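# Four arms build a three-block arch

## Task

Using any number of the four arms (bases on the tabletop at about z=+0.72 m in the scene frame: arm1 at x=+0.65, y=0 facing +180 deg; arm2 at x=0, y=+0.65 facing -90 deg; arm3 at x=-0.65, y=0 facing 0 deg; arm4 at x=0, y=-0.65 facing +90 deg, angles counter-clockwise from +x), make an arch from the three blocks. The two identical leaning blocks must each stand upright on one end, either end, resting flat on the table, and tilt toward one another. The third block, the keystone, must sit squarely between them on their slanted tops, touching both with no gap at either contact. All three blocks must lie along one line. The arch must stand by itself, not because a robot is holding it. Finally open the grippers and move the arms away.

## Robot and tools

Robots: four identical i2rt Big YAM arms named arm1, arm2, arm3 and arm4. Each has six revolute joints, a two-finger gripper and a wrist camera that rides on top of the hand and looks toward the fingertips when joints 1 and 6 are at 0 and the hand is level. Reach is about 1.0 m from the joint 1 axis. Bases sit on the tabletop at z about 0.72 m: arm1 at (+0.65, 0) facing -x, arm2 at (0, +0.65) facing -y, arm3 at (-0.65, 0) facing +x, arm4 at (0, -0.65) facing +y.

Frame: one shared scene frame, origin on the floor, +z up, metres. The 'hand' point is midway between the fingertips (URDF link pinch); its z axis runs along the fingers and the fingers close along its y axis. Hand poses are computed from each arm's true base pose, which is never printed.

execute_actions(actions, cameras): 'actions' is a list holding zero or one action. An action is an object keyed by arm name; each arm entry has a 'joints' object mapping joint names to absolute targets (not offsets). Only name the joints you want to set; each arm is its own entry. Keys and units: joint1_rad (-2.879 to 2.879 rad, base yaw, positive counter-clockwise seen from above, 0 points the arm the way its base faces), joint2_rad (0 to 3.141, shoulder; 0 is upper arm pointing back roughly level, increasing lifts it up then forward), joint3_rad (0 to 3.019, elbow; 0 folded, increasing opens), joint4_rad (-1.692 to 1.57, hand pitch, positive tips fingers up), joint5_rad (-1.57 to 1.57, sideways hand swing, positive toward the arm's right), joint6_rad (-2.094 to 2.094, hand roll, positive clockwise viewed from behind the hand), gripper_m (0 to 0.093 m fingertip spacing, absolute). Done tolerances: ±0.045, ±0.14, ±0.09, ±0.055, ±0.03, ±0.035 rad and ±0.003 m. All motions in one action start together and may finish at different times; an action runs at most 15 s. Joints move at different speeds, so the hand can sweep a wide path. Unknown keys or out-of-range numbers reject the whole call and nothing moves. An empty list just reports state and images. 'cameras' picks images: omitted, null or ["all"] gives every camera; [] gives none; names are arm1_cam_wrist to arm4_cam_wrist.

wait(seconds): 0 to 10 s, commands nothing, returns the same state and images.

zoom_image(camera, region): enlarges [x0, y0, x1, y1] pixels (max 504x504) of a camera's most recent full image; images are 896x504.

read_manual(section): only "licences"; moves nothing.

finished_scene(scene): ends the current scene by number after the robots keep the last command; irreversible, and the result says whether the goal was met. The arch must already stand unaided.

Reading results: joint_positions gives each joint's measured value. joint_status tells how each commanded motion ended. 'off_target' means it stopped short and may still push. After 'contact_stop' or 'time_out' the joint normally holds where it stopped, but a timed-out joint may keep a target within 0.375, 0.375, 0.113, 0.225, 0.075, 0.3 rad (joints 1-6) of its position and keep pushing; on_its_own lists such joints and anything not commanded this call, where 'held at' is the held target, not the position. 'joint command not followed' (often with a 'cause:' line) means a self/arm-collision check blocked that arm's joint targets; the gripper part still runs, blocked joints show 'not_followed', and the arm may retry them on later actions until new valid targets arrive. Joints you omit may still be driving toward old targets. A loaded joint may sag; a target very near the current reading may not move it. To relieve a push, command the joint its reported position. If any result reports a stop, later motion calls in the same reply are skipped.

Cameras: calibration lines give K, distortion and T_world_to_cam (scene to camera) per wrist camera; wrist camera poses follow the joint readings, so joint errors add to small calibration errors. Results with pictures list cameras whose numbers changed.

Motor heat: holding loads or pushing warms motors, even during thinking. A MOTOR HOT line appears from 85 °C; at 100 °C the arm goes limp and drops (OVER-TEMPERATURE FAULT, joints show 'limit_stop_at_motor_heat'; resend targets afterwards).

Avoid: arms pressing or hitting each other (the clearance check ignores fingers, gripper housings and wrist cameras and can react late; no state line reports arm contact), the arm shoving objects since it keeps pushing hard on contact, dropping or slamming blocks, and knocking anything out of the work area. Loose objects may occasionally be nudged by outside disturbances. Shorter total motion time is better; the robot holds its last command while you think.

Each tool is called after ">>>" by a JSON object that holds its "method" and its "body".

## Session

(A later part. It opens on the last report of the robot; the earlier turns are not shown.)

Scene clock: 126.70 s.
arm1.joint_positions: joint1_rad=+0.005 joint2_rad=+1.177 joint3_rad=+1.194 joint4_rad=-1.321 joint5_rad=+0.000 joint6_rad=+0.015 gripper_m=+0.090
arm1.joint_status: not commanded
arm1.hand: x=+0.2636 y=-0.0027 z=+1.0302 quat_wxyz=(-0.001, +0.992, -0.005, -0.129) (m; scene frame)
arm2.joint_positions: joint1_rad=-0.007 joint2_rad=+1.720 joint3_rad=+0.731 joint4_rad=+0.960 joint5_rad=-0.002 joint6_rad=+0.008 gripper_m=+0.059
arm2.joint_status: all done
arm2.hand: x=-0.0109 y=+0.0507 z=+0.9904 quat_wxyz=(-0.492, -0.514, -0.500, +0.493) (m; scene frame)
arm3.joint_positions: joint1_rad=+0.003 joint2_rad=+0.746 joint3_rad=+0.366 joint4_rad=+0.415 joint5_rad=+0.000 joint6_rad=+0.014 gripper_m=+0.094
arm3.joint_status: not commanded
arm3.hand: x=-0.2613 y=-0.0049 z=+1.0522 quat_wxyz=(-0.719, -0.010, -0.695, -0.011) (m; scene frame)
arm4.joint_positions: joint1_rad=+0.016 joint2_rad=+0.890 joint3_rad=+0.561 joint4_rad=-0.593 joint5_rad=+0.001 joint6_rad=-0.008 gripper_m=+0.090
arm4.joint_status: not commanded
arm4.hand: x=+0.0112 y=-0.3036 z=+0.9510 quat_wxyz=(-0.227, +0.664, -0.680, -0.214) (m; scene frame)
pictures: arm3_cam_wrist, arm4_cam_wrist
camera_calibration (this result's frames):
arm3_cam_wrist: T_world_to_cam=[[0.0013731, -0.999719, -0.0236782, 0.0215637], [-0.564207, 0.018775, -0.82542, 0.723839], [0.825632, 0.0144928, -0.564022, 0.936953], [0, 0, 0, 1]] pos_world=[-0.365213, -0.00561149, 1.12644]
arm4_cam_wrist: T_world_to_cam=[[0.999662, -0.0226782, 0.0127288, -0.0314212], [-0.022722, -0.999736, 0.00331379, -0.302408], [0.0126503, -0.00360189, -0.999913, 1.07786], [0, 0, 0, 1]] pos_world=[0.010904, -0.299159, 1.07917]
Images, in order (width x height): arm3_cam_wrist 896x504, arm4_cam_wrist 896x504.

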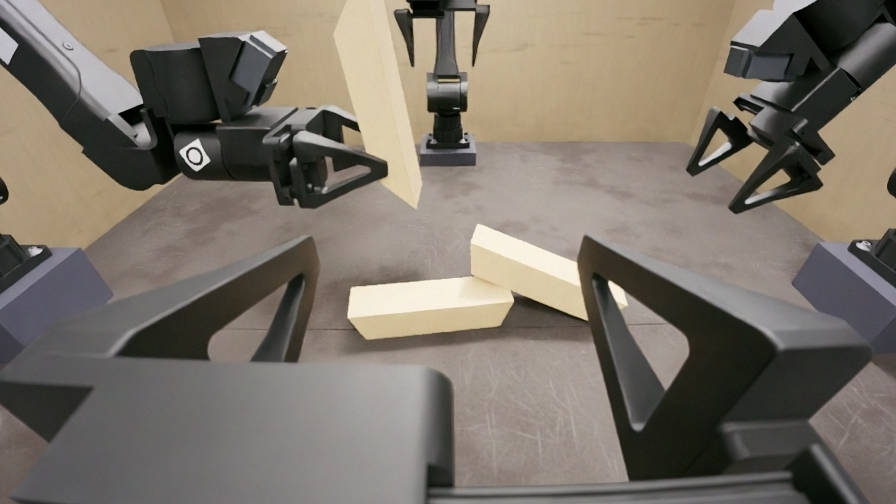

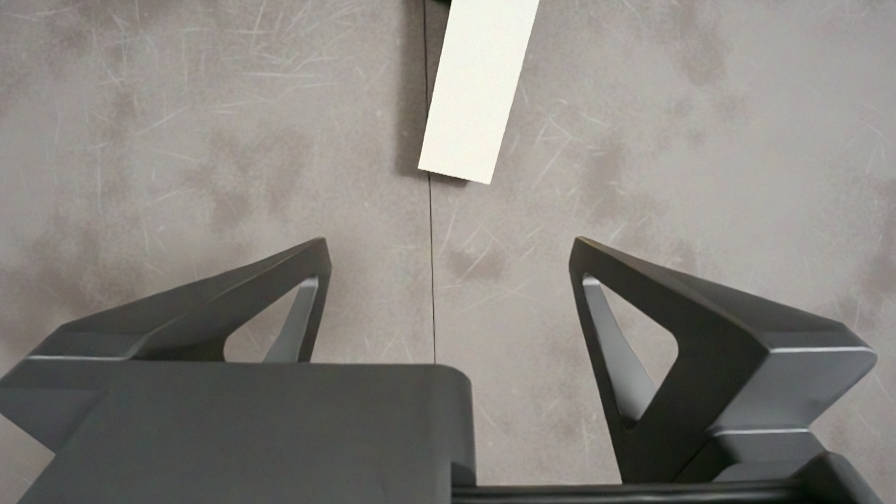

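>>> {"method": "execute_actions", "body": {"actions": [{"arm4":{"joints":{"joint1_rad":0.045,"joint2_rad":1.583,"joint3_rad":0.92,"joint4_rad":0.72}}}], "cameras": ["arm3_cam_wrist","arm4_cam_wrist"]}}

Scene clock: 129.90 s.
arm1.joint_positions: joint1_rad=+0.005 joint2_rad=+1.177 joint3_rad=+1.194 joint4_rad=-1.321 joint5_rad=+0.000 joint6_rad=+0.015 gripper_m=+0.090
arm1.joint_status: not commanded
arm1.hand: x=+0.2636 y=-0.0027 z=+1.0302 quat_wxyz=(-0.001, +0.992, -0.005, -0.129) (m; scene frame)
arm2.joint_positions: joint1_rad=-0.007 joint2_rad=+1.720 joint3_rad=+0.731 joint4_rad=+0.960 joint5_rad=-0.002 joint6_rad=+0.008 gripper_m=+0.059
arm2.joint_status: not commanded
arm2.hand: x=-0.0109 y=+0.0507 z=+0.9904 quat_wxyz=(-0.492, -0.514, -0.500, +0.493) (m; scene frame)
arm3.joint_positions: joint1_rad=+0.003 joint2_rad=+0.746 joint3_rad=+0.366 joint4_rad=+0.415 joint5_rad=+0.000 joint6_rad=+0.014 gripper_m=+0.094
arm3.joint_status: not commanded
arm3.hand: x=-0.2613 y=-0.0049 z=+1.0522 quat_wxyz=(-0.719, -0.010, -0.695, -0.011) (m; scene frame)
arm4.joint_positions: joint1_rad=+0.031 joint2_rad=+1.595 joint3_rad=+0.891 joint4_rad=+0.701 joint5_rad=+0.001 joint6_rad=-0.008 gripper_m=+0.090
arm4.joint_status: all done
arm4.hand: x=+0.0105 y=-0.0122 z=+1.0575 quat_wxyz=(-0.503, +0.503, -0.506, -0.488) (m; scene frame)
pictures: arm3_cam_wrist, arm4_cam_wrist
camera_calibration (this result's frames):
arm3_cam_wrist: T_world_to_cam=[[0.0013731, -0.999719, -0.0236782, 0.0215637], [-0.564207, 0.018775, -0.82542, 0.723839], [0.825632, 0.0144928, -0.564022, 0.936953], [0, 0, 0, 1]] pos_world=[-0.365213, -0.00561149, 1.12644]
arm4_cam_wrist: T_world_to_cam=[[0.999696, -0.0169739, 0.0179096, -0.0308499], [0.00384703, -0.609722, -0.792606, 0.834693], [0.0243735, 0.792433, -0.609471, 0.782128], [0, 0, 0, 1]] pos_world=[0.00856623, -0.111376, 1.13882]
Images, in order (width x height): arm3_cam_wrist 896x504, arm4_cam_wrist 896x504.

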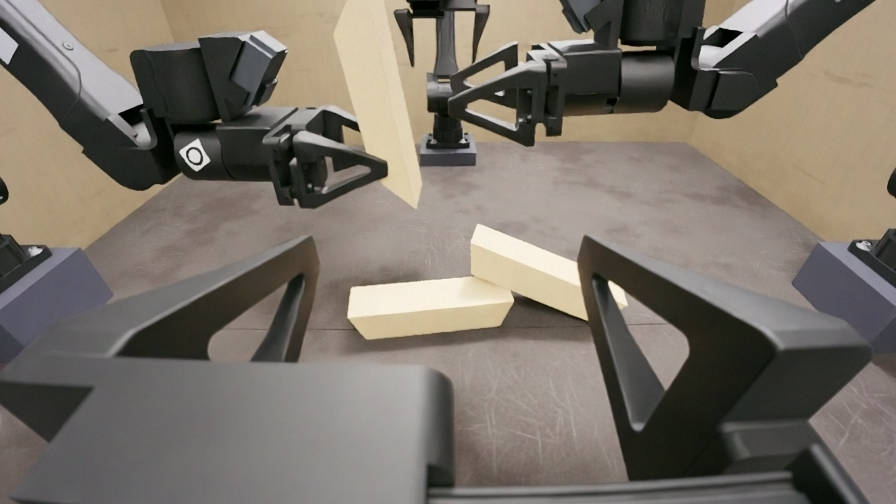

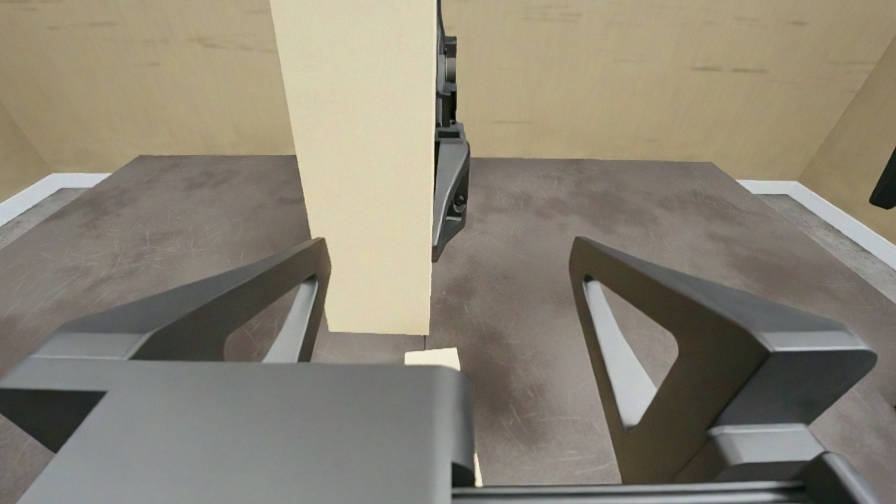

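>>> {"method": "execute_actions", "body": {"actions": [{"arm4":{"joints":{"joint1_rad":0.1}}}], "cameras": []}}

>>> {"method": "execute_actions", "body": {"actions": [{"arm4":{"joints":{"joint2_rad":1.75,"joint3_rad":1.15,"joint4_rad":0.65}}}], "cameras": ["arm3_cam_wrist","arm4_cam_wrist"]}}

Scene clock: 131.07 s.
arm1.joint_positions: joint1_rad=+0.005 joint2_rad=+1.177 joint3_rad=+1.194 joint4_rad=-1.321 joint5_rad=+0.000 joint6_rad=+0.015 gripper_m=+0.090
arm1.joint_status: not commanded
arm1.hand: x=+0.2636 y=-0.0027 z=+1.0302 quat_wxyz=(-0.001, +0.992, -0.005, -0.129) (m; scene frame)
arm2.joint_positions: joint1_rad=-0.007 joint2_rad=+1.720 joint3_rad=+0.731 joint4_rad=+0.960 joint5_rad=-0.002 joint6_rad=+0.008 gripper_m=+0.059
arm2.joint_status: not commanded
arm2.hand: x=-0.0109 y=+0.0507 z=+0.9904 quat_wxyz=(-0.492, -0.514, -0.500, +0.493) (m; scene frame)
arm3.joint_positions: joint1_rad=+0.003 joint2_rad=+0.746 joint3_rad=+0.366 joint4_rad=+0.415 joint5_rad=+0.000 joint6_rad=+0.014 gripper_m=+0.094
arm3.joint_status: not commanded
arm3.hand: x=-0.2613 y=-0.0049 z=+1.0522 quat_wxyz=(-0.719, -0.010, -0.695, -0.011) (m; scene frame)
arm4.joint_positions: joint1_rad=+0.098 joint2_rad=+1.595 joint3_rad=+0.891 joint4_rad=+0.701 joint5_rad=+0.001 joint6_rad=-0.008 gripper_m=+0.090
arm4.joint_status: all done
arm4.hand: x=-0.0319 y=-0.0128 z=+1.0573 quat_wxyz=(-0.486, +0.520, -0.489, -0.504) (m; scene frame)
pictures: none
No camera images: the call's "cameras" was empty. Leave "cameras" out to get every camera's image.

Scene clock: 132.00 s.
arm1.joint_positions: joint1_rad=+0.005 joint2_rad=+1.177 joint3_rad=+1.194 joint4_rad=-1.321 joint5_rad=+0.000 joint6_rad=+0.015 gripper_m=+0.090
arm1.joint_status: not commanded
arm1.hand: x=+0.2636 y=-0.0027 z=+1.0302 quat_wxyz=(-0.001, +0.992, -0.005, -0.129) (m; scene frame)
arm2.joint_positions: joint1_rad=-0.007 joint2_rad=+1.720 joint3_rad=+0.731 joint4_rad=+0.960 joint5_rad=-0.002 joint6_rad=+0.008 gripper_m=+0.059
arm2.joint_status: not commanded
arm2.hand: x=-0.0109 y=+0.0507 z=+0.9904 quat_wxyz=(-0.492, -0.514, -0.500, +0.493) (m; scene frame)
arm3.joint_positions: joint1_rad=+0.003 joint2_rad=+0.746 joint3_rad=+0.366 joint4_rad=+0.415 joint5_rad=+0.000 joint6_rad=+0.014 gripper_m=+0.094
arm3.joint_status: not commanded
arm3.hand: x=-0.2613 y=-0.0049 z=+1.0522 quat_wxyz=(-0.719, -0.010, -0.695, -0.011) (m; scene frame)
arm4.joint_positions: joint1_rad=+0.098 joint2_rad=+1.751 joint3_rad=+1.095 joint4_rad=+0.655 joint5_rad=+0.001 joint6_rad=-0.008 gripper_m=+0.090
arm4.joint_status: all done
arm4.hand: x=-0.0353 y=+0.0561 z=+1.0544 quat_wxyz=(-0.487, +0.519, -0.489, -0.505) (m; scene frame)
pictures: arm3_cam_wrist, arm4_cam_wrist
camera_calibration (this result's frames):
arm3_cam_wrist: T_world_to_cam=[[0.0013731, -0.999719, -0.0236782, 0.0215637], [-0.564207, 0.018775, -0.82542, 0.723839], [0.825632, 0.0144928, -0.564022, 0.936953], [0, 0, 0, 1]] pos_world=[-0.365213, -0.00561149, 1.12644]
arm4_cam_wrist: T_world_to_cam=[[0.99862, 0.0497317, 0.0169024, 0.0134571], [0.043667, -0.607205, -0.793344, 0.876062], [-0.0291911, 0.792987, -0.608538, 0.7243], [0, 0, 0, 1]] pos_world=[-0.0305504, -0.0430804, 1.13556]
Images, in order (width x height): arm3_cam_wrist 896x504, arm4_cam_wrist 896x504.

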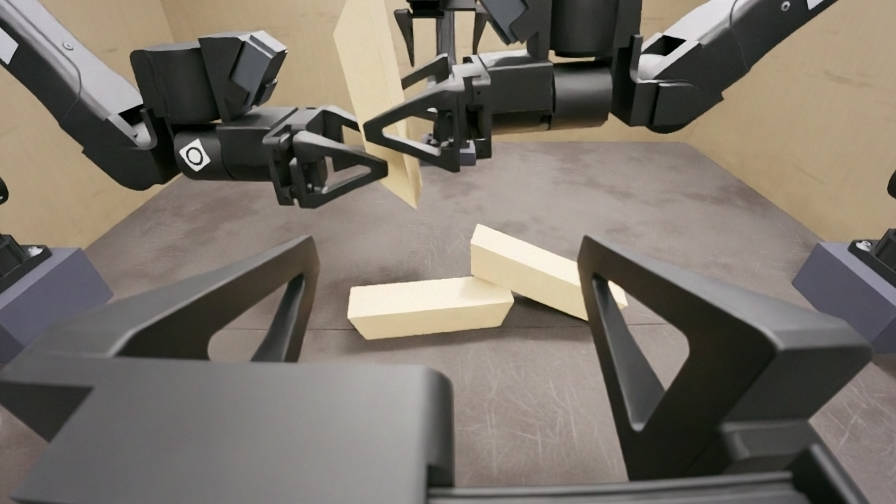

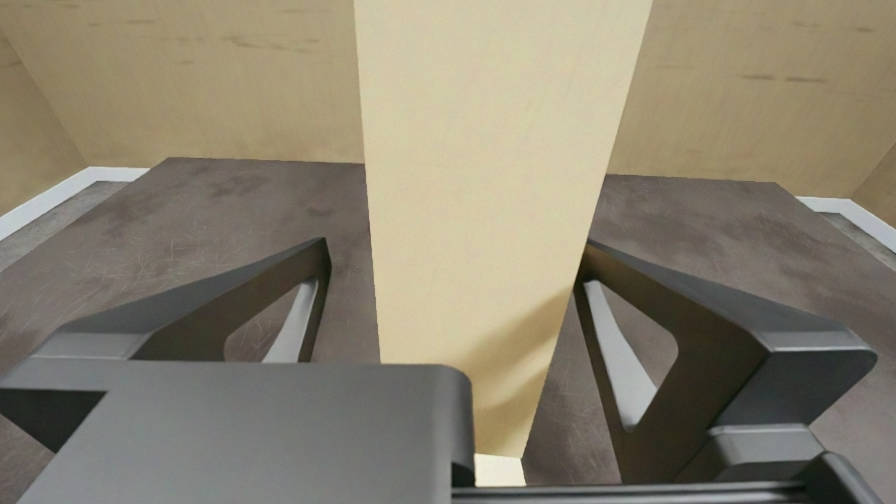

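>>> {"method": "execute_actions", "body": {"actions": [{"arm4":{"joints":{"joint1_rad":0.065}}}], "cameras": []}}

>>> {"method": "execute_actions", "body": {"actions": [{"arm4":{"joints":{"gripper_m":0.045}}}], "cameras": []}}

>>> {"method": "execute_actions", "body": {"actions": [{"arm2":{"joints":{"gripper_m":0.09}}}], "cameras": []}}

>>> {"method": "execute_actions", "body": {"actions": [{"arm2":{"joints":{"joint2_rad":1.3,"joint3_rad":0.4}}}], "cameras": ["arm3_cam_wrist"]}}

Scene clock: 133.43 s.
arm1.joint_positions: joint1_rad=+0.005 joint2_rad=+1.177 joint3_rad=+1.194 joint4_rad=-1.321 joint5_rad=+0.000 joint6_rad=+0.015 gripper_m=+0.090
arm1.joint_status: not commanded
arm1.hand: x=+0.2636 y=-0.0027 z=+1.0302 quat_wxyz=(-0.001, +0.992, -0.005, -0.129) (m; scene frame)
arm2.joint_positions: joint1_rad=-0.007 joint2_rad=+1.720 joint3_rad=+0.731 joint4_rad=+0.960 joint5_rad=-0.002 joint6_rad=+0.008 gripper_m=+0.059
arm2.joint_status: not commanded
arm2.hand: x=-0.0109 y=+0.0507 z=+0.9904 quat_wxyz=(-0.492, -0.514, -0.500, +0.493) (m; scene frame)
arm3.joint_positions: joint1_rad=+0.003 joint2_rad=+0.746 joint3_rad=+0.366 joint4_rad=+0.415 joint5_rad=+0.000 joint6_rad=+0.014 gripper_m=+0.094
arm3.joint_status: not commanded
arm3.hand: x=-0.2613 y=-0.0049 z=+1.0522 quat_wxyz=(-0.719, -0.010, -0.695, -0.011) (m; scene frame)
arm4.joint_positions: joint1_rad=+0.075 joint2_rad=+1.751 joint3_rad=+1.095 joint4_rad=+0.655 joint5_rad=+0.001 joint6_rad=-0.008 gripper_m=+0.090
arm4.joint_status: all done
arm4.hand: x=-0.0197 y=+0.0567 z=+1.0544 quat_wxyz=(-0.492, +0.514, -0.494, -0.499) (m; scene frame)
pictures: none
No camera images: the call's "cameras" was empty. Leave "cameras" out to get every camera's image.

Scene clock: 134.03 s.
arm1.joint_positions: joint1_rad=+0.005 joint2_rad=+1.177 joint3_rad=+1.194 joint4_rad=-1.321 joint5_rad=+0.000 joint6_rad=+0.015 gripper_m=+0.090
arm1.joint_status: not commanded
arm1.hand: x=+0.2636 y=-0.0027 z=+1.0302 quat_wxyz=(-0.001, +0.992, -0.005, -0.129) (m; scene frame)
arm2.joint_positions: joint1_rad=+0.002 joint2_rad=+1.720 joint3_rad=+0.731 joint4_rad=+0.961 joint5_rad=-0.004 joint6_rad=+0.006 gripper_m=+0.059
arm2.joint_status: not commanded
arm2.hand: x=-0.0047 y=+0.0507 z=+0.9906 quat_wxyz=(-0.495, -0.510, -0.504, +0.491) (m; scene frame)
arm3.joint_positions: joint1_rad=+0.003 joint2_rad=+0.746 joint3_rad=+0.366 joint4_rad=+0.415 joint5_rad=+0.000 joint6_rad=+0.014 gripper_m=+0.094
arm3.joint_status: not commanded
arm3.hand: x=-0.2613 y=-0.0049 z=+1.0522 quat_wxyz=(-0.719, -0.010, -0.695, -0.011) (m; scene frame)
arm4.joint_positions: joint1_rad=+0.076 joint2_rad=+1.751 joint3_rad=+1.095 joint4_rad=+0.654 joint5_rad=-0.005 joint6_rad=-0.007 gripper_m=+0.060
arm4.joint_status: gripper_m off_target (ended at +0.060, target +0.045)
arm4.hand: x=-0.0213 y=+0.0567 z=+1.0543 quat_wxyz=(-0.491, +0.515, -0.493, -0.501) (m; scene frame)
pictures: none
No camera images: the call's "cameras" was empty. Leave "cameras" out to get every camera's image.

Scene clock: 134.63 s.
arm1.joint_positions: joint1_rad=+0.005 joint2_rad=+1.177 joint3_rad=+1.194 joint4_rad=-1.321 joint5_rad=+0.000 joint6_rad=+0.015 gripper_m=+0.090
arm1.joint_status: not commanded
arm1.hand: x=+0.2636 y=-0.0027 z=+1.0302 quat_wxyz=(-0.001, +0.992, -0.005, -0.129) (m; scene frame)
arm2.joint_positions: joint1_rad=+0.002 joint2_rad=+1.720 joint3_rad=+0.731 joint4_rad=+0.972 joint5_rad=-0.004 joint6_rad=+0.006 gripper_m=+0.090
arm2.joint_status: all done
arm2.hand: x=-0.0047 y=+0.0506 z=+0.9933 quat_wxyz=(-0.498, -0.508, -0.501, +0.494) (m; scene frame)
arm3.joint_positions: joint1_rad=+0.003 joint2_rad=+0.746 joint3_rad=+0.366 joint4_rad=+0.415 joint5_rad=+0.000 joint6_rad=+0.014 gripper_m=+0.094
arm3.joint_status: not commanded
arm3.hand: x=-0.2613 y=-0.0049 z=+1.0522 quat_wxyz=(-0.719, -0.010, -0.695, -0.011) (m; scene frame)
arm4.joint_positions: joint1_rad=+0.076 joint2_rad=+1.751 joint3_rad=+1.095 joint4_rad=+0.647 joint5_rad=-0.003 joint6_rad=-0.008 gripper_m=+0.060
arm4.joint_status: not commanded
arm4.hand: x=-0.0208 y=+0.0566 z=+1.0526 quat_wxyz=(-0.490, +0.517, -0.495, -0.498) (m; scene frame)
pictures: none
No camera images: the call's "cameras" was empty. Leave "cameras" out to get every camera's image.

Scene clock: 135.73 s.
arm1.joint_positions: joint1_rad=+0.005 joint2_rad=+1.177 joint3_rad=+1.194 joint4_rad=-1.321 joint5_rad=+0.000 joint6_rad=+0.015 gripper_m=+0.090
arm1.joint_status: not commanded
arm1.hand: x=+0.2636 y=-0.0027 z=+1.0302 quat_wxyz=(-0.001, +0.992, -0.005, -0.129) (m; scene frame)
arm2.joint_positions: joint1_rad=+0.002 joint2_rad=+1.297 joint3_rad=+0.405 joint4_rad=+0.976 joint5_rad=-0.004 joint6_rad=+0.006 gripper_m=+0.090
arm2.joint_status: all done
arm2.hand: x=-0.0041 y=+0.1819 z=+1.0588 quat_wxyz=(-0.522, -0.482, -0.475, +0.519) (m; scene frame)
arm3.joint_positions: joint1_rad=+0.003 joint2_rad=+0.746 joint3_rad=+0.366 joint4_rad=+0.415 joint5_rad=+0.000 joint6_rad=+0.014 gripper_m=+0.094
arm3.joint_status: not commanded
arm3.hand: x=-0.2613 y=-0.0049 z=+1.0522 quat_wxyz=(-0.719, -0.010, -0.695, -0.011) (m; scene frame)
arm4.joint_positions: joint1_rad=+0.076 joint2_rad=+1.751 joint3_rad=+1.095 joint4_rad=+0.647 joint5_rad=-0.003 joint6_rad=-0.008 gripper_m=+0.060
arm4.joint_status: not commanded
arm4.hand: x=-0.0208 y=+0.0566 z=+1.0526 quat_wxyz=(-0.490, +0.517, -0.495, -0.498) (m; scene frame)
pictures: arm3_cam_wrist
camera_calibration (this result's frames):
arm3_cam_wrist: T_world_to_cam=[[0.0013731, -0.999719, -0.0236782, 0.0215637], [-0.564207, 0.018775, -0.82542, 0.723839], [0.825632, 0.0144928, -0.564022, 0.936953], [0, 0, 0, 1]] pos_world=[-0.365213, -0.00561149, 1.12644]
Images, in order (width x height): arm3_cam_wrist 896x504.

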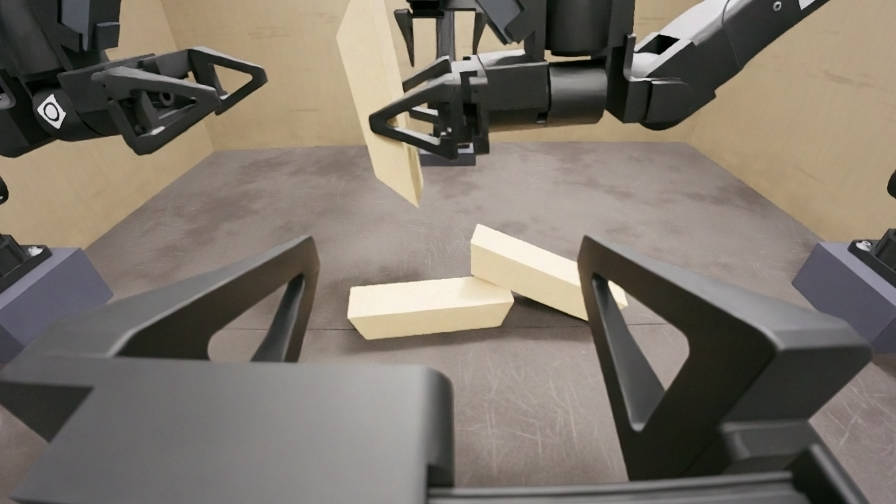

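>>> {"method": "execute_actions", "body": {"actions": [{"arm4":{"joints":{"joint1_rad":-0.414,"joint2_rad":1.5,"joint3_rad":0.91,"joint4_rad":-0.49,"joint6_rad":-0.414}},"arm2":{"joints":{"joint2_rad":0.9,"joint3_rad":0.6,"joint4_rad":-0.6}}}], "cameras": []}}

>>> {"method": "execute_actions", "body": {"actions": [{"arm4":{"joints":{"joint2_rad":1.77}}}], "cameras": ["arm3_cam_wrist","arm4_cam_wrist"]}}

Scene clock: 139.10 s.
arm1.joint_positions: joint1_rad=+0.007 joint2_rad=+1.171 joint3_rad=+1.185 joint4_rad=-1.321 joint5_rad=-0.002 joint6_rad=-0.002 gripper_m=+0.090
arm1.joint_status: not commanded
arm1.hand: x=+0.2664 y=-0.0037 z=+1.0285 quat_wxyz=(-0.001, +0.992, +0.005, -0.127) (m; scene frame)
arm2.joint_positions: joint1_rad=+0.002 joint2_rad=+0.899 joint3_rad=+0.576 joint4_rad=-0.592 joint5_rad=-0.004 joint6_rad=+0.006 gripper_m=+0.090
arm2.joint_status: all done
arm2.hand: x=-0.0029 y=+0.3006 z=+0.9749 quat_wxyz=(-0.230, -0.674, -0.665, +0.225) (m; scene frame)
arm3.joint_positions: joint1_rad=+0.003 joint2_rad=+0.746 joint3_rad=+0.366 joint4_rad=+0.415 joint5_rad=+0.000 joint6_rad=+0.014 gripper_m=+0.094
arm3.joint_status: not commanded
arm3.hand: x=-0.2613 y=-0.0049 z=+1.0522 quat_wxyz=(-0.719, -0.010, -0.695, -0.011) (m; scene frame)
arm4.joint_positions: joint1_rad=-0.413 joint2_rad=+1.506 joint3_rad=+0.904 joint4_rad=-0.486 joint5_rad=+0.000 joint6_rad=-0.402 gripper_m=+0.059
arm4.joint_status: all done
arm4.hand: x=+0.2201 y=-0.2089 z=+0.8810 quat_wxyz=(-0.221, +0.668, -0.707, -0.075) (m; scene frame)
pictures: none
No camera images: the call's "cameras" was empty. Leave "cameras" out to get every camera's image.

Scene clock: 140.03 s.
arm1.joint_positions: joint1_rad=+0.007 joint2_rad=+1.171 joint3_rad=+1.185 joint4_rad=-1.321 joint5_rad=-0.002 joint6_rad=-0.002 gripper_m=+0.090
arm1.joint_status: not commanded
arm1.hand: x=+0.2664 y=-0.0037 z=+1.0285 quat_wxyz=(-0.001, +0.992, +0.005, -0.127) (m; scene frame)
arm2.joint_positions: joint1_rad=+0.002 joint2_rad=+0.899 joint3_rad=+0.576 joint4_rad=-0.592 joint5_rad=-0.004 joint6_rad=+0.006 gripper_m=+0.090
arm2.joint_status: not commanded
arm2.hand: x=-0.0029 y=+0.3006 z=+0.9749 quat_wxyz=(-0.230, -0.674, -0.665, +0.225) (m; scene frame)
arm3.joint_positions: joint1_rad=+0.003 joint2_rad=+0.746 joint3_rad=+0.366 joint4_rad=+0.415 joint5_rad=+0.000 joint6_rad=+0.014 gripper_m=+0.094
arm3.joint_status: not commanded
arm3.hand: x=-0.2613 y=-0.0049 z=+1.0522 quat_wxyz=(-0.719, -0.010, -0.695, -0.011) (m; scene frame)
arm4.joint_positions: joint1_rad=-0.413 joint2_rad=+1.787 joint3_rad=+0.904 joint4_rad=-0.487 joint5_rad=+0.000 joint6_rad=-0.402 gripper_m=+0.059
arm4.joint_status: all done
arm4.hand: x=+0.2059 y=-0.2407 z=+0.7524 quat_wxyz=(-0.091, +0.683, -0.724, -0.027) (m; scene frame)
pictures: arm3_cam_wrist, arm4_cam_wrist
camera_calibration (this result's frames):
arm3_cam_wrist: T_world_to_cam=[[0.0013731, -0.999719, -0.0236782, 0.0215637], [-0.564207, 0.018775, -0.82542, 0.723839], [0.825632, 0.0144928, -0.564022, 0.936953], [0, 0, 0, 1]] pos_world=[-0.365213, -0.00561149, 1.12644]
arm4_cam_wrist: T_world_to_cam=[[0.99464, -0.060226, 0.0840426, -0.283769], [-0.0917937, -0.88845, 0.4497, -0.529314], [0.047584, -0.455005, -0.889217, 0.677977], [0, 0, 0, 1]] pos_world=[0.2014, -0.178877, 0.86475]
Images, in order (width x height): arm3_cam_wrist 896x504, arm4_cam_wrist 896x504.

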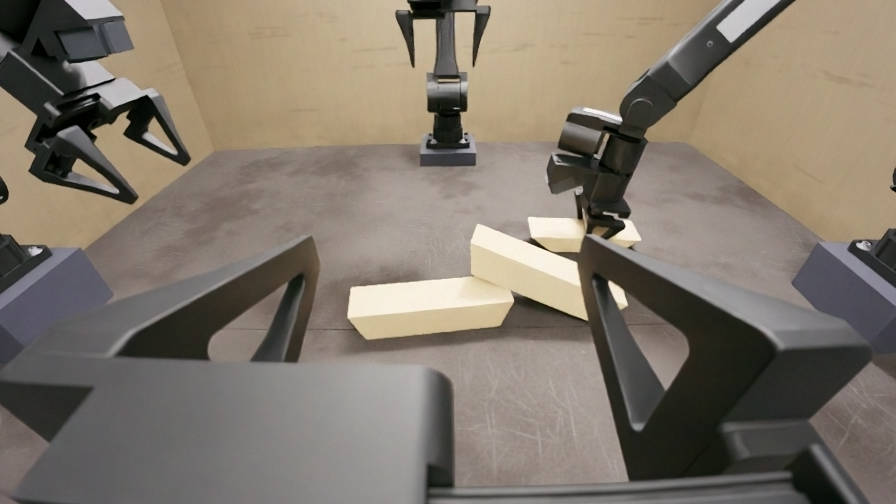

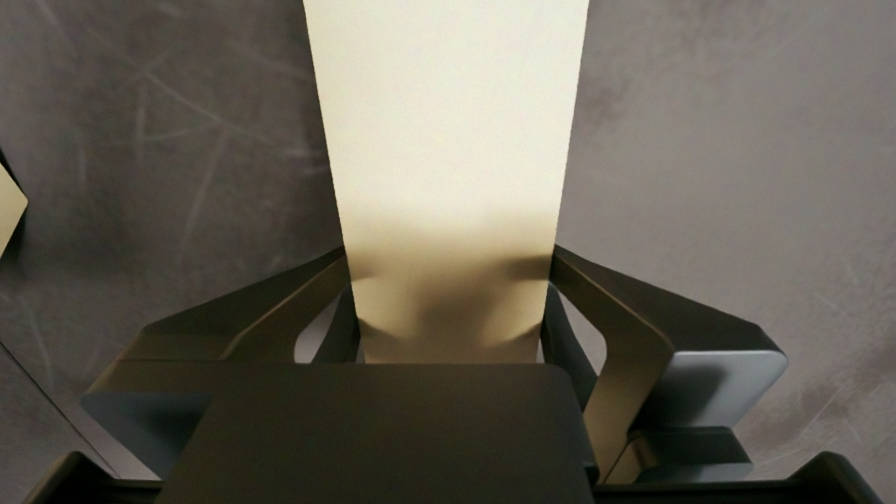

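>>> {"method": "execute_actions", "body": {"actions": [{"arm4":{"joints":{"gripper_m":0.09}}}], "cameras": []}}

>>> {"method": "execute_actions", "body": {"actions": [{"arm4":{"joints":{"joint2_rad":1.4}}}], "cameras": []}}

>>> {"method": "execute_actions", "body": {"actions": [{"arm4":{"joints":{"joint1_rad":0,"joint2_rad":1.25,"joint3_rad":0.85,"joint4_rad":-0.9,"joint6_rad":0}},"arm1":{"joints":{"joint2_rad":1.6,"joint3_rad":1.9,"joint4_rad":-1.69,"joint6_rad":0}}}], "cameras": ["arm1_cam_wrist","arm4_cam_wrist"]}}

Scene clock: 141.37 s.
arm1.joint_positions: joint1_rad=+0.007 joint2_rad=+1.171 joint3_rad=+1.185 joint4_rad=-1.321 joint5_rad=-0.002 joint6_rad=-0.002 gripper_m=+0.090
arm1.joint_status: not commanded
arm1.hand: x=+0.2664 y=-0.0037 z=+1.0285 quat_wxyz=(-0.001, +0.992, +0.005, -0.127) (m; scene frame)
arm2.joint_positions: joint1_rad=+0.002 joint2_rad=+0.899 joint3_rad=+0.576 joint4_rad=-0.592 joint5_rad=-0.004 joint6_rad=+0.006 gripper_m=+0.090
arm2.joint_status: not commanded
arm2.hand: x=-0.0029 y=+0.3006 z=+0.9749 quat_wxyz=(-0.230, -0.674, -0.665, +0.225) (m; scene frame)
arm3.joint_positions: joint1_rad=+0.003 joint2_rad=+0.746 joint3_rad=+0.366 joint4_rad=+0.415 joint5_rad=+0.000 joint6_rad=+0.014 gripper_m=+0.094
arm3.joint_status: not commanded
arm3.hand: x=-0.2613 y=-0.0049 z=+1.0522 quat_wxyz=(-0.719, -0.010, -0.695, -0.011) (m; scene frame)
arm4.joint_positions: joint1_rad=-0.413 joint2_rad=+1.787 joint3_rad=+0.904 joint4_rad=-0.487 joint5_rad=+0.000 joint6_rad=-0.403 gripper_m=+0.090
arm4.joint_status: all done
arm4.hand: x=+0.2059 y=-0.2407 z=+0.7524 quat_wxyz=(-0.091, +0.683, -0.724, -0.027) (m; scene frame)
pictures: none
No camera images: the call's "cameras" was empty. Leave "cameras" out to get every camera's image.

Scene clock: 142.53 s.
arm1.joint_positions: joint1_rad=+0.007 joint2_rad=+1.171 joint3_rad=+1.185 joint4_rad=-1.321 joint5_rad=-0.002 joint6_rad=-0.002 gripper_m=+0.090
arm1.joint_status: not commanded
arm1.hand: x=+0.2664 y=-0.0037 z=+1.0285 quat_wxyz=(-0.001, +0.992, +0.005, -0.127) (m; scene frame)
arm2.joint_positions: joint1_rad=+0.002 joint2_rad=+0.899 joint3_rad=+0.576 joint4_rad=-0.592 joint5_rad=-0.004 joint6_rad=+0.006 gripper_m=+0.090
arm2.joint_status: not commanded
arm2.hand: x=-0.0029 y=+0.3006 z=+0.9749 quat_wxyz=(-0.230, -0.674, -0.665, +0.225) (m; scene frame)
arm3.joint_positions: joint1_rad=+0.003 joint2_rad=+0.746 joint3_rad=+0.366 joint4_rad=+0.415 joint5_rad=+0.000 joint6_rad=+0.014 gripper_m=+0.094
arm3.joint_status: not commanded
arm3.hand: x=-0.2613 y=-0.0049 z=+1.0522 quat_wxyz=(-0.719, -0.010, -0.695, -0.011) (m; scene frame)
arm4.joint_positions: joint1_rad=-0.413 joint2_rad=+1.386 joint3_rad=+0.904 joint4_rad=-0.487 joint5_rad=+0.000 joint6_rad=-0.403 gripper_m=+0.090
arm4.joint_status: all done
arm4.hand: x=+0.2209 y=-0.2058 z=+0.9374 quat_wxyz=(-0.275, +0.658, -0.695, -0.095) (m; scene frame)
pictures: none
No camera images: the call's "cameras" was empty. Leave "cameras" out to get every camera's image.

Scene clock: 143.97 s.
arm1.joint_positions: joint1_rad=+0.007 joint2_rad=+1.592 joint3_rad=+1.855 joint4_rad=-1.661 joint5_rad=-0.002 joint6_rad=-0.002 gripper_m=+0.090
arm1.joint_status: all done
joint sent to its limit — the command would take arm1.joint4_rad past its lower limit, so that joint was sent only as far as its limit.
arm1.hand: x=+0.1400 y=-0.0049 z=+1.1187 quat_wxyz=(-0.001, +0.997, +0.005, -0.082) (m; scene frame)
arm2.joint_positions: joint1_rad=+0.002 joint2_rad=+0.899 joint3_rad=+0.576 joint4_rad=-0.592 joint5_rad=-0.004 joint6_rad=+0.006 gripper_m=+0.090
arm2.joint_status: not commanded
arm2.hand: x=-0.0029 y=+0.3006 z=+0.9749 quat_wxyz=(-0.230, -0.674, -0.665, +0.225) (m; scene frame)
arm3.joint_positions: joint1_rad=+0.003 joint2_rad=+0.746 joint3_rad=+0.366 joint4_rad=+0.415 joint5_rad=+0.000 joint6_rad=+0.014 gripper_m=+0.094
arm3.joint_status: not commanded
arm3.hand: x=-0.2613 y=-0.0049 z=+1.0522 quat_wxyz=(-0.719, -0.010, -0.695, -0.011) (m; scene frame)
arm4.joint_positions: joint1_rad=-0.005 joint2_rad=+1.251 joint3_rad=+0.849 joint4_rad=-0.892 joint5_rad=+0.000 joint6_rad=-0.012 gripper_m=+0.090
arm4.joint_status: all done
arm4.hand: x=+0.0204 y=-0.2646 z=+0.9275 quat_wxyz=(-0.097, +0.687, -0.715, -0.087) (m; scene frame)
pictures: arm1_cam_wrist, arm4_cam_wrist
camera_calibration (this result's frames):
arm1_cam_wrist: T_world_to_cam=[[-0.00732377, 0.99997, 0.00265443, 0.00501149], [0.894867, 0.00536928, 0.446301, -0.620203], [0.446273, 0.00564397, -0.894879, 1.06254], [0, 0, 0, 1]] pos_world=[0.080853, -0.00767823, 1.22763]
arm4_cam_wrist: T_world_to_cam=[[0.999286, -0.0367246, 0.00891212, -0.0395847], [-0.0374332, -0.929563, 0.366758, -0.581419], [-0.00518469, -0.36683, -0.930274, 0.894078], [0, 0, 0, 1]] pos_world=[0.0224276, -0.213944, 1.04533]
Images, in order (width x height): arm1_cam_wrist 896x504, arm4_cam_wrist 896x504.

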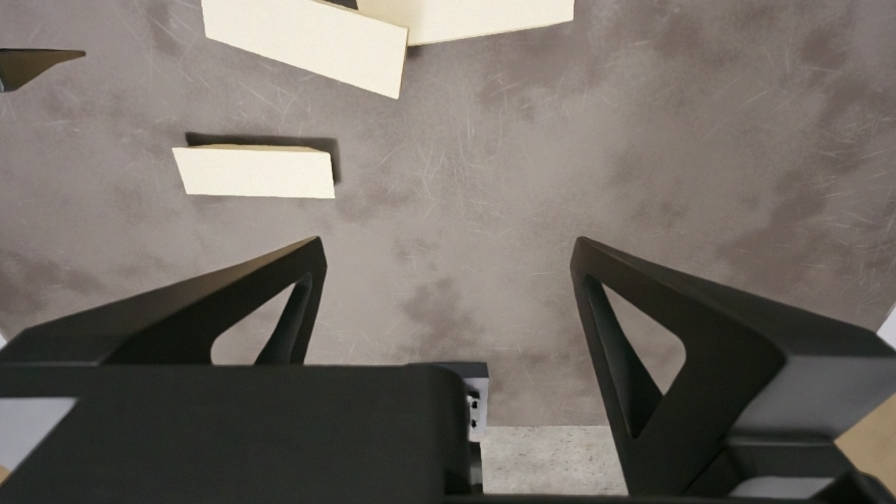

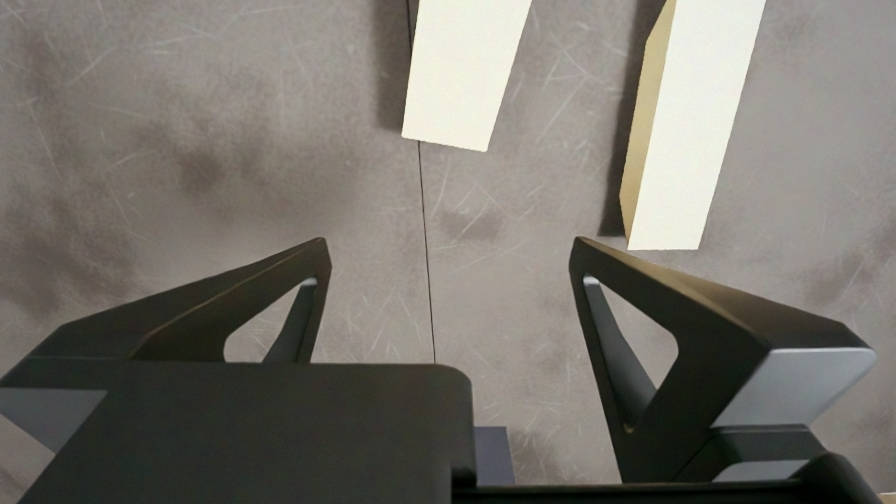

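>>> {"method": "execute_actions", "body": {"actions": [{"arm4":{"joints":{"joint1_rad":-0.07,"joint2_rad":1.74,"joint3_rad":1.16,"joint4_rad":-0.62,"joint6_rad":0.22}},"arm1":{"joints":{"joint2_rad":1.17,"joint3_rad":1.2,"joint4_rad":-1.3}}}], "cameras": ["arm4_cam_wrist"]}}

Scene clock: 146.57 s.
arm1.joint_positions: joint1_rad=+0.007 joint2_rad=+1.177 joint3_rad=+1.197 joint4_rad=-1.321 joint5_rad=-0.002 joint6_rad=-0.002 gripper_m=+0.090
arm1.joint_status: all done
arm1.hand: x=+0.2630 y=-0.0037 z=+1.0315 quat_wxyz=(-0.001, +0.992, +0.005, -0.130) (m; scene frame)
arm2.joint_positions: joint1_rad=+0.002 joint2_rad=+0.899 joint3_rad=+0.576 joint4_rad=-0.592 joint5_rad=-0.004 joint6_rad=+0.006 gripper_m=+0.090
arm2.joint_status: not commanded
arm2.hand: x=-0.0029 y=+0.3006 z=+0.9749 quat_wxyz=(-0.230, -0.674, -0.665, +0.225) (m; scene frame)
arm3.joint_positions: joint1_rad=+0.003 joint2_rad=+0.746 joint3_rad=+0.366 joint4_rad=+0.415 joint5_rad=+0.000 joint6_rad=+0.014 gripper_m=+0.094
arm3.joint_status: not commanded
arm3.hand: x=-0.2613 y=-0.0049 z=+1.0522 quat_wxyz=(-0.719, -0.010, -0.695, -0.011) (m; scene frame)
arm4.joint_positions: joint1_rad=-0.063 joint2_rad=+1.750 joint3_rad=+1.128 joint4_rad=-0.626 joint5_rad=+0.000 joint6_rad=+0.208 gripper_m=+0.090
arm4.joint_status: all done
arm4.hand: x=+0.0606 y=-0.1105 z=+0.8351 quat_wxyz=(-0.105, +0.579, -0.801, -0.111) (m; scene frame)
pictures: arm4_cam_wrist
camera_calibration (this result's frames):
arm4_cam_wrist: T_world_to_cam=[[0.952415, -0.299614, -0.0560074, -0.0452781], [-0.265939, -0.90661, 0.327619, -0.353718], [-0.148936, -0.297134, -0.943149, 0.892058], [0, 0, 0, 1]] pos_world=[0.0819157, -0.0691896, 0.954692]
Images, in order (width x height): arm4_cam_wrist 896x504.

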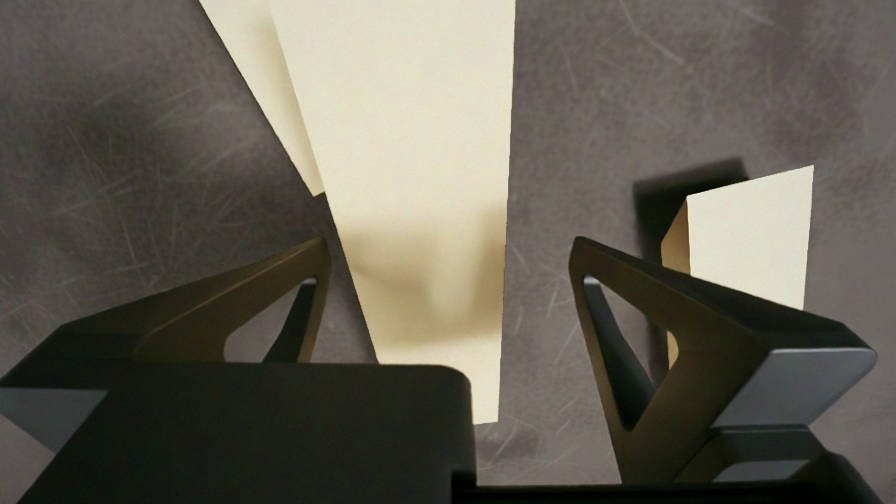

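>>> {"method": "execute_actions", "body": {"actions": [{"arm4":{"joints":{"joint1_rad":-0.035,"joint2_rad":1.875}}}], "cameras": ["arm4_cam_wrist","arm3_cam_wrist"]}}

Scene clock: 148.00 s.
arm1.joint_positions: joint1_rad=+0.007 joint2_rad=+1.177 joint3_rad=+1.197 joint4_rad=-1.321 joint5_rad=-0.002 joint6_rad=-0.002 gripper_m=+0.090
arm1.joint_status: not commanded
arm1.hand: x=+0.2630 y=-0.0037 z=+1.0315 quat_wxyz=(-0.001, +0.992, +0.005, -0.130) (m; scene frame)
arm2.joint_positions: joint1_rad=+0.002 joint2_rad=+0.899 joint3_rad=+0.576 joint4_rad=-0.592 joint5_rad=-0.004 joint6_rad=+0.006 gripper_m=+0.090
arm2.joint_status: not commanded
arm2.hand: x=-0.0029 y=+0.3006 z=+0.9749 quat_wxyz=(-0.230, -0.674, -0.665, +0.225) (m; scene frame)
arm3.joint_positions: joint1_rad=+0.003 joint2_rad=+0.746 joint3_rad=+0.366 joint4_rad=+0.415 joint5_rad=+0.000 joint6_rad=+0.014 gripper_m=+0.094
arm3.joint_status: not commanded
arm3.hand: x=-0.2613 y=-0.0049 z=+1.0522 quat_wxyz=(-0.719, -0.010, -0.695, -0.011) (m; scene frame)
arm4.joint_positions: joint1_rad=-0.047 joint2_rad=+1.885 joint3_rad=+1.128 joint4_rad=-0.626 joint5_rad=+0.000 joint6_rad=+0.208 gripper_m=+0.090
arm4.joint_status: all done
arm4.hand: x=+0.0511 y=-0.1280 z=+0.7660 quat_wxyz=(-0.060, +0.590, -0.803, -0.062) (m; scene frame)
pictures: arm3_cam_wrist, arm4_cam_wrist
camera_calibration (this result's frames):
arm3_cam_wrist: T_world_to_cam=[[0.0013731, -0.999719, -0.0236782, 0.0215637], [-0.564207, 0.018775, -0.82542, 0.723839], [0.825632, 0.0144928, -0.564022, 0.936953], [0, 0, 0, 1]] pos_world=[-0.365213, -0.00561149, 1.12644]
arm4_cam_wrist: T_world_to_cam=[[0.956047, -0.291693, -0.0298374, -0.0645053], [-0.247782, -0.858127, 0.449692, -0.437706], [-0.156776, -0.422533, -0.892685, 0.765904], [0, 0, 0, 1]] pos_world=[0.0732895, -0.0708033, 0.87862]
Images, in order (width x height): arm3_cam_wrist 896x504, arm4_cam_wrist 896x504.

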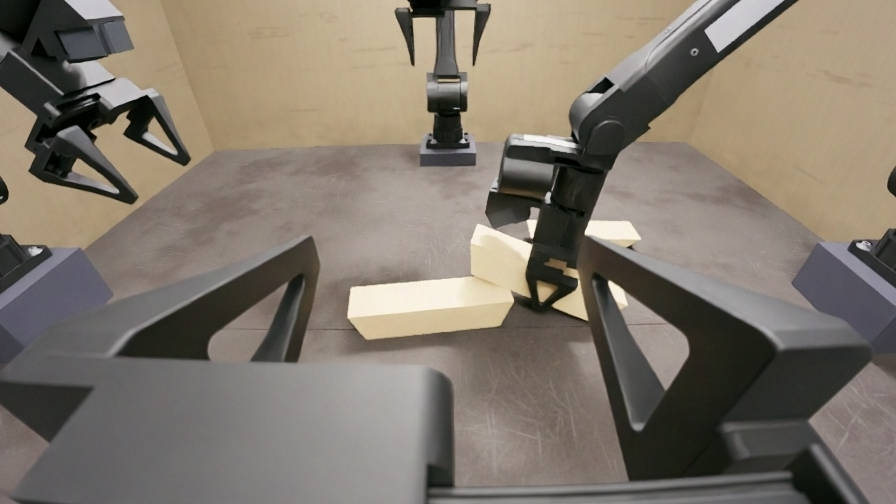

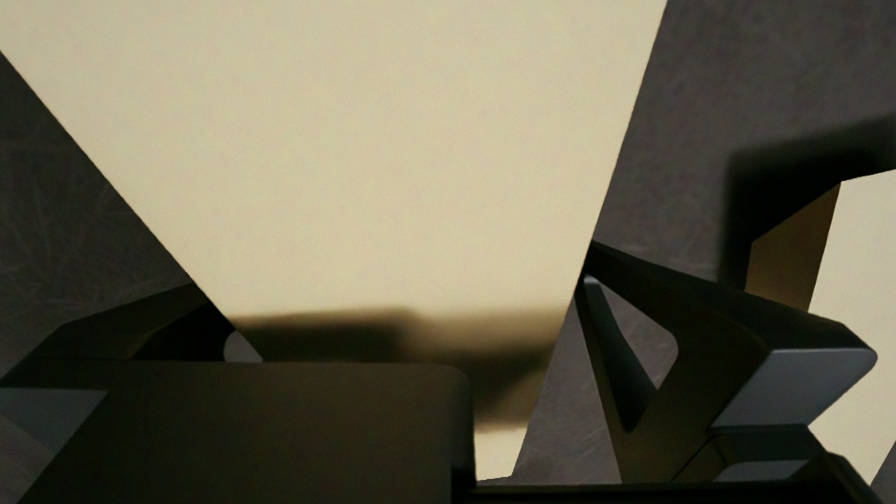

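>>> {"method": "execute_actions", "body": {"actions": [{"arm4":{"joints":{"gripper_m":0.045}}}], "cameras": []}}

>>> {"method": "execute_actions", "body": {"actions": [{"arm4":{"joints":{"joint2_rad":1.55,"joint3_rad":1.0}}}], "cameras": []}}

>>> {"method": "execute_actions", "body": {"actions": [{"arm4":{"joints":{"joint1_rad":0.016,"joint2_rad":1.6,"joint3_rad":0.5,"joint4_rad":0.75,"joint6_rad":0}}}], "cameras": ["arm3_cam_wrist","arm2_cam_wrist"]}}

Scene clock: 149.33 s.
arm1.joint_positions: joint1_rad=+0.007 joint2_rad=+1.177 joint3_rad=+1.197 joint4_rad=-1.321 joint5_rad=-0.002 joint6_rad=-0.002 gripper_m=+0.090
arm1.joint_status: not commanded
arm1.hand: x=+0.2630 y=-0.0037 z=+1.0315 quat_wxyz=(-0.001, +0.992, +0.005, -0.130) (m; scene frame)
arm2.joint_positions: joint1_rad=+0.002 joint2_rad=+0.899 joint3_rad=+0.576 joint4_rad=-0.592 joint5_rad=-0.004 joint6_rad=+0.006 gripper_m=+0.090
arm2.joint_status: not commanded
arm2.hand: x=-0.0029 y=+0.3006 z=+0.9749 quat_wxyz=(-0.230, -0.674, -0.665, +0.225) (m; scene frame)
arm3.joint_positions: joint1_rad=+0.003 joint2_rad=+0.746 joint3_rad=+0.366 joint4_rad=+0.415 joint5_rad=+0.000 joint6_rad=+0.014 gripper_m=+0.094
arm3.joint_status: not commanded
arm3.hand: x=-0.2613 y=-0.0049 z=+1.0522 quat_wxyz=(-0.719, -0.010, -0.695, -0.011) (m; scene frame)
arm4.joint_positions: joint1_rad=-0.045 joint2_rad=+1.885 joint3_rad=+1.128 joint4_rad=-0.626 joint5_rad=-0.002 joint6_rad=+0.210 gripper_m=+0.063
arm4.joint_status: gripper_m off_target (ended at +0.063, target +0.045)
arm4.hand: x=+0.0495 y=-0.1279 z=+0.7660 quat_wxyz=(-0.059, +0.590, -0.803, -0.063) (m; scene frame)
pictures: none
No camera images: the call's "cameras" was empty. Leave "cameras" out to get every camera's image.

Scene clock: 150.57 s.
arm1.joint_positions: joint1_rad=+0.007 joint2_rad=+1.177 joint3_rad=+1.197 joint4_rad=-1.321 joint5_rad=-0.002 joint6_rad=-0.002 gripper_m=+0.090
arm1.joint_status: not commanded
arm1.hand: x=+0.2630 y=-0.0037 z=+1.0315 quat_wxyz=(-0.001, +0.992, +0.005, -0.130) (m; scene frame)
arm2.joint_positions: joint1_rad=+0.002 joint2_rad=+0.899 joint3_rad=+0.576 joint4_rad=-0.592 joint5_rad=-0.004 joint6_rad=+0.006 gripper_m=+0.090
arm2.joint_status: not commanded
arm2.hand: x=-0.0029 y=+0.3006 z=+0.9749 quat_wxyz=(-0.230, -0.674, -0.665, +0.225) (m; scene frame)
arm3.joint_positions: joint1_rad=+0.003 joint2_rad=+0.746 joint3_rad=+0.366 joint4_rad=+0.415 joint5_rad=+0.000 joint6_rad=+0.014 gripper_m=+0.094
arm3.joint_status: not commanded
arm3.hand: x=-0.2613 y=-0.0049 z=+1.0522 quat_wxyz=(-0.719, -0.010, -0.695, -0.011) (m; scene frame)
arm4.joint_positions: joint1_rad=-0.045 joint2_rad=+1.560 joint3_rad=+0.974 joint4_rad=-0.629 joint5_rad=-0.002 joint6_rad=+0.210 gripper_m=+0.063
arm4.joint_status: all done
arm4.hand: x=+0.0455 y=-0.1633 z=+0.8692 quat_wxyz=(-0.115, +0.584, -0.794, -0.126) (m; scene frame)
pictures: none
No camera images: the call's "cameras" was empty. Leave "cameras" out to get every camera's image.

Scene clock: 152.27 s.
arm1.joint_positions: joint1_rad=+0.007 joint2_rad=+1.177 joint3_rad=+1.197 joint4_rad=-1.321 joint5_rad=-0.002 joint6_rad=-0.002 gripper_m=+0.090
arm1.joint_status: not commanded
arm1.hand: x=+0.2630 y=-0.0037 z=+1.0315 quat_wxyz=(-0.001, +0.992, +0.005, -0.130) (m; scene frame)
arm2.joint_positions: joint1_rad=+0.002 joint2_rad=+0.899 joint3_rad=+0.576 joint4_rad=-0.592 joint5_rad=-0.004 joint6_rad=+0.006 gripper_m=+0.090
arm2.joint_status: not commanded
arm2.hand: x=-0.0029 y=+0.3006 z=+0.9749 quat_wxyz=(-0.230, -0.674, -0.665, +0.225) (m; scene frame)
arm3.joint_positions: joint1_rad=+0.003 joint2_rad=+0.746 joint3_rad=+0.366 joint4_rad=+0.415 joint5_rad=+0.000 joint6_rad=+0.014 gripper_m=+0.094
arm3.joint_status: not commanded
arm3.hand: x=-0.2613 y=-0.0049 z=+1.0522 quat_wxyz=(-0.719, -0.010, -0.695, -0.011) (m; scene frame)
arm4.joint_positions: joint1_rad=+0.013 joint2_rad=+1.609 joint3_rad=+0.483 joint4_rad=+0.708 joint5_rad=+0.001 joint6_rad=+0.012 gripper_m=+0.060
arm4.joint_status: all done
arm4.hand: x=+0.0180 y=-0.1582 z=+0.8621 quat_wxyz=(-0.388, +0.582, -0.609, -0.374) (m; scene frame)
pictures: arm2_cam_wrist, arm3_cam_wrist
camera_calibration (this result's frames):
arm2_cam_wrist: T_world_to_cam=[[-0.999924, 0.00193769, -0.0121927, 0.0119341], [0.00210255, 0.999906, -0.0135224, -0.286242], [0.0121654, -0.013547, -0.999834, 1.10402], [0, 0, 0, 1]] pos_world=[-0.000895711, 0.301148, 1.10011]
arm3_cam_wrist: T_world_to_cam=[[0.0013731, -0.999719, -0.0236782, 0.0215637], [-0.564207, 0.018775, -0.82542, 0.723839], [0.825632, 0.0144928, -0.564022, 0.936953], [0, 0, 0, 1]] pos_world=[-0.365213, -0.00561149, 1.12644]
Images, in order (width x height): arm2_cam_wrist 896x504, arm3_cam_wrist 896x504.

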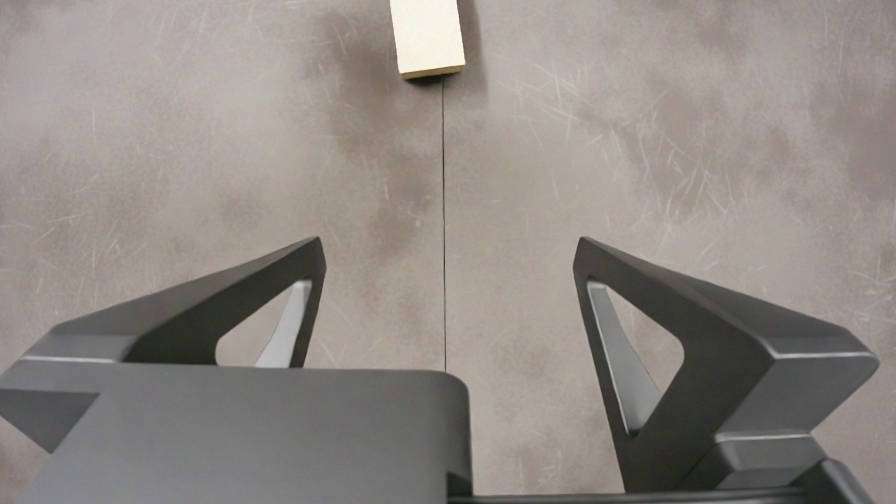

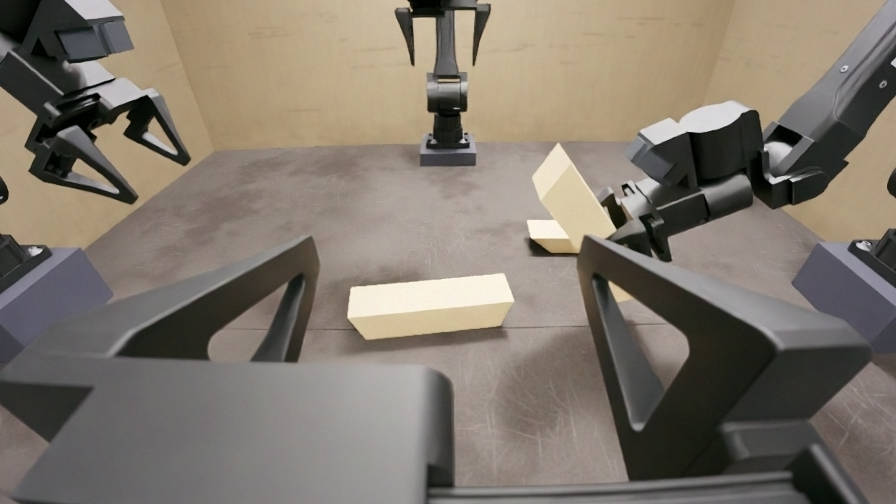

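>>> {"method": "execute_actions", "body": {"actions": [{"arm4":{"joints":{"joint2_rad":1.4}},"arm2":{"joints":{"joint1_rad":0.045,"joint2_rad":1.98,"joint3_rad":1.53,"joint4_rad":-0.95,"joint6_rad":-0.05}}}], "cameras": ["arm3_cam_wrist","arm2_cam_wrist"]}}

Scene clock: 154.97 s.
arm1.joint_positions: joint1_rad=+0.007 joint2_rad=+1.177 joint3_rad=+1.197 joint4_rad=-1.321 joint5_rad=-0.002 joint6_rad=-0.002 gripper_m=+0.090
arm1.joint_status: not commanded
arm1.hand: x=+0.2630 y=-0.0037 z=+1.0315 quat_wxyz=(-0.001, +0.992, +0.005, -0.130) (m; scene frame)
arm2.joint_positions: joint1_rad=+0.042 joint2_rad=+1.993 joint3_rad=+1.480 joint4_rad=-0.943 joint5_rad=-0.004 joint6_rad=-0.041 gripper_m=+0.090
arm2.joint_status: all done
arm2.hand: x=+0.0194 y=+0.0525 z=+0.8379 quat_wxyz=(-0.043, -0.680, -0.731, +0.037) (m; scene frame)
arm3.joint_positions: joint1_rad=+0.003 joint2_rad=+0.746 joint3_rad=+0.366 joint4_rad=+0.415 joint5_rad=+0.000 joint6_rad=+0.014 gripper_m=+0.094
arm3.joint_status: not commanded
arm3.hand: x=-0.2613 y=-0.0049 z=+1.0522 quat_wxyz=(-0.719, -0.010, -0.695, -0.011) (m; scene frame)
arm4.joint_positions: joint1_rad=+0.013 joint2_rad=+1.414 joint3_rad=+0.482 joint4_rad=+0.719 joint5_rad=+0.001 joint6_rad=+0.012 gripper_m=+0.060
arm4.joint_status: all done
arm4.hand: x=+0.0177 y=-0.1519 z=+0.9569 quat_wxyz=(-0.447, +0.541, -0.565, -0.433) (m; scene frame)
pictures: arm2_cam_wrist, arm3_cam_wrist
camera_calibration (this result's frames):
arm2_cam_wrist: T_world_to_cam=[[-0.996787, -0.0797018, -0.00796183, 0.0337151], [-0.0728551, 0.860849, 0.503617, -0.464664], [-0.0332853, 0.502579, -0.86389, 0.823353], [0, 0, 0, 1]] pos_world=[0.0271592, -0.0111074, 0.945568]
arm3_cam_wrist: T_world_to_cam=[[0.0013731, -0.999719, -0.0236782, 0.0215637], [-0.564207, 0.018775, -0.82542, 0.723839], [0.825632, 0.0144928, -0.564022, 0.936953], [0, 0, 0, 1]] pos_world=[-0.365213, -0.00561149, 1.12644]
Images, in order (width x height): arm2_cam_wrist 896x504, arm3_cam_wrist 896x504.

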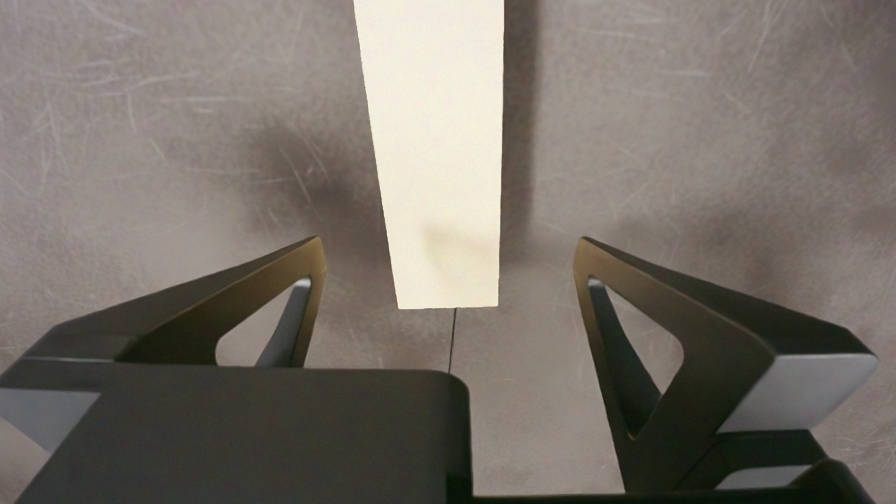

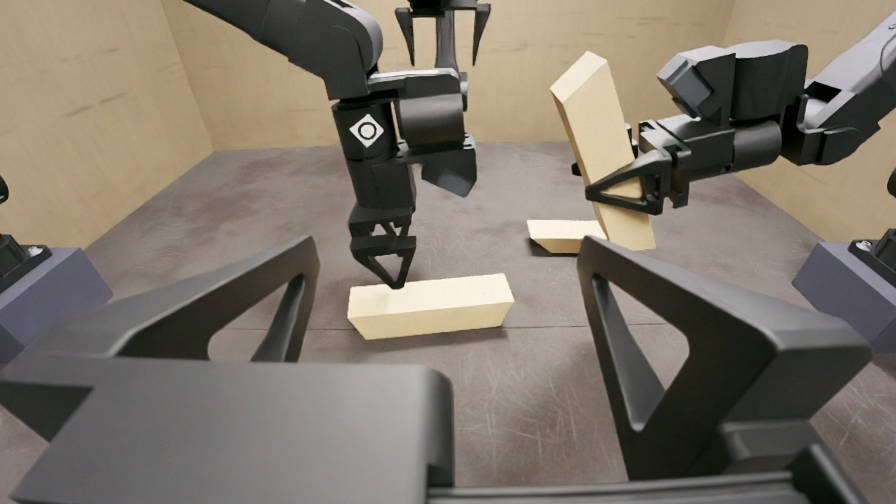

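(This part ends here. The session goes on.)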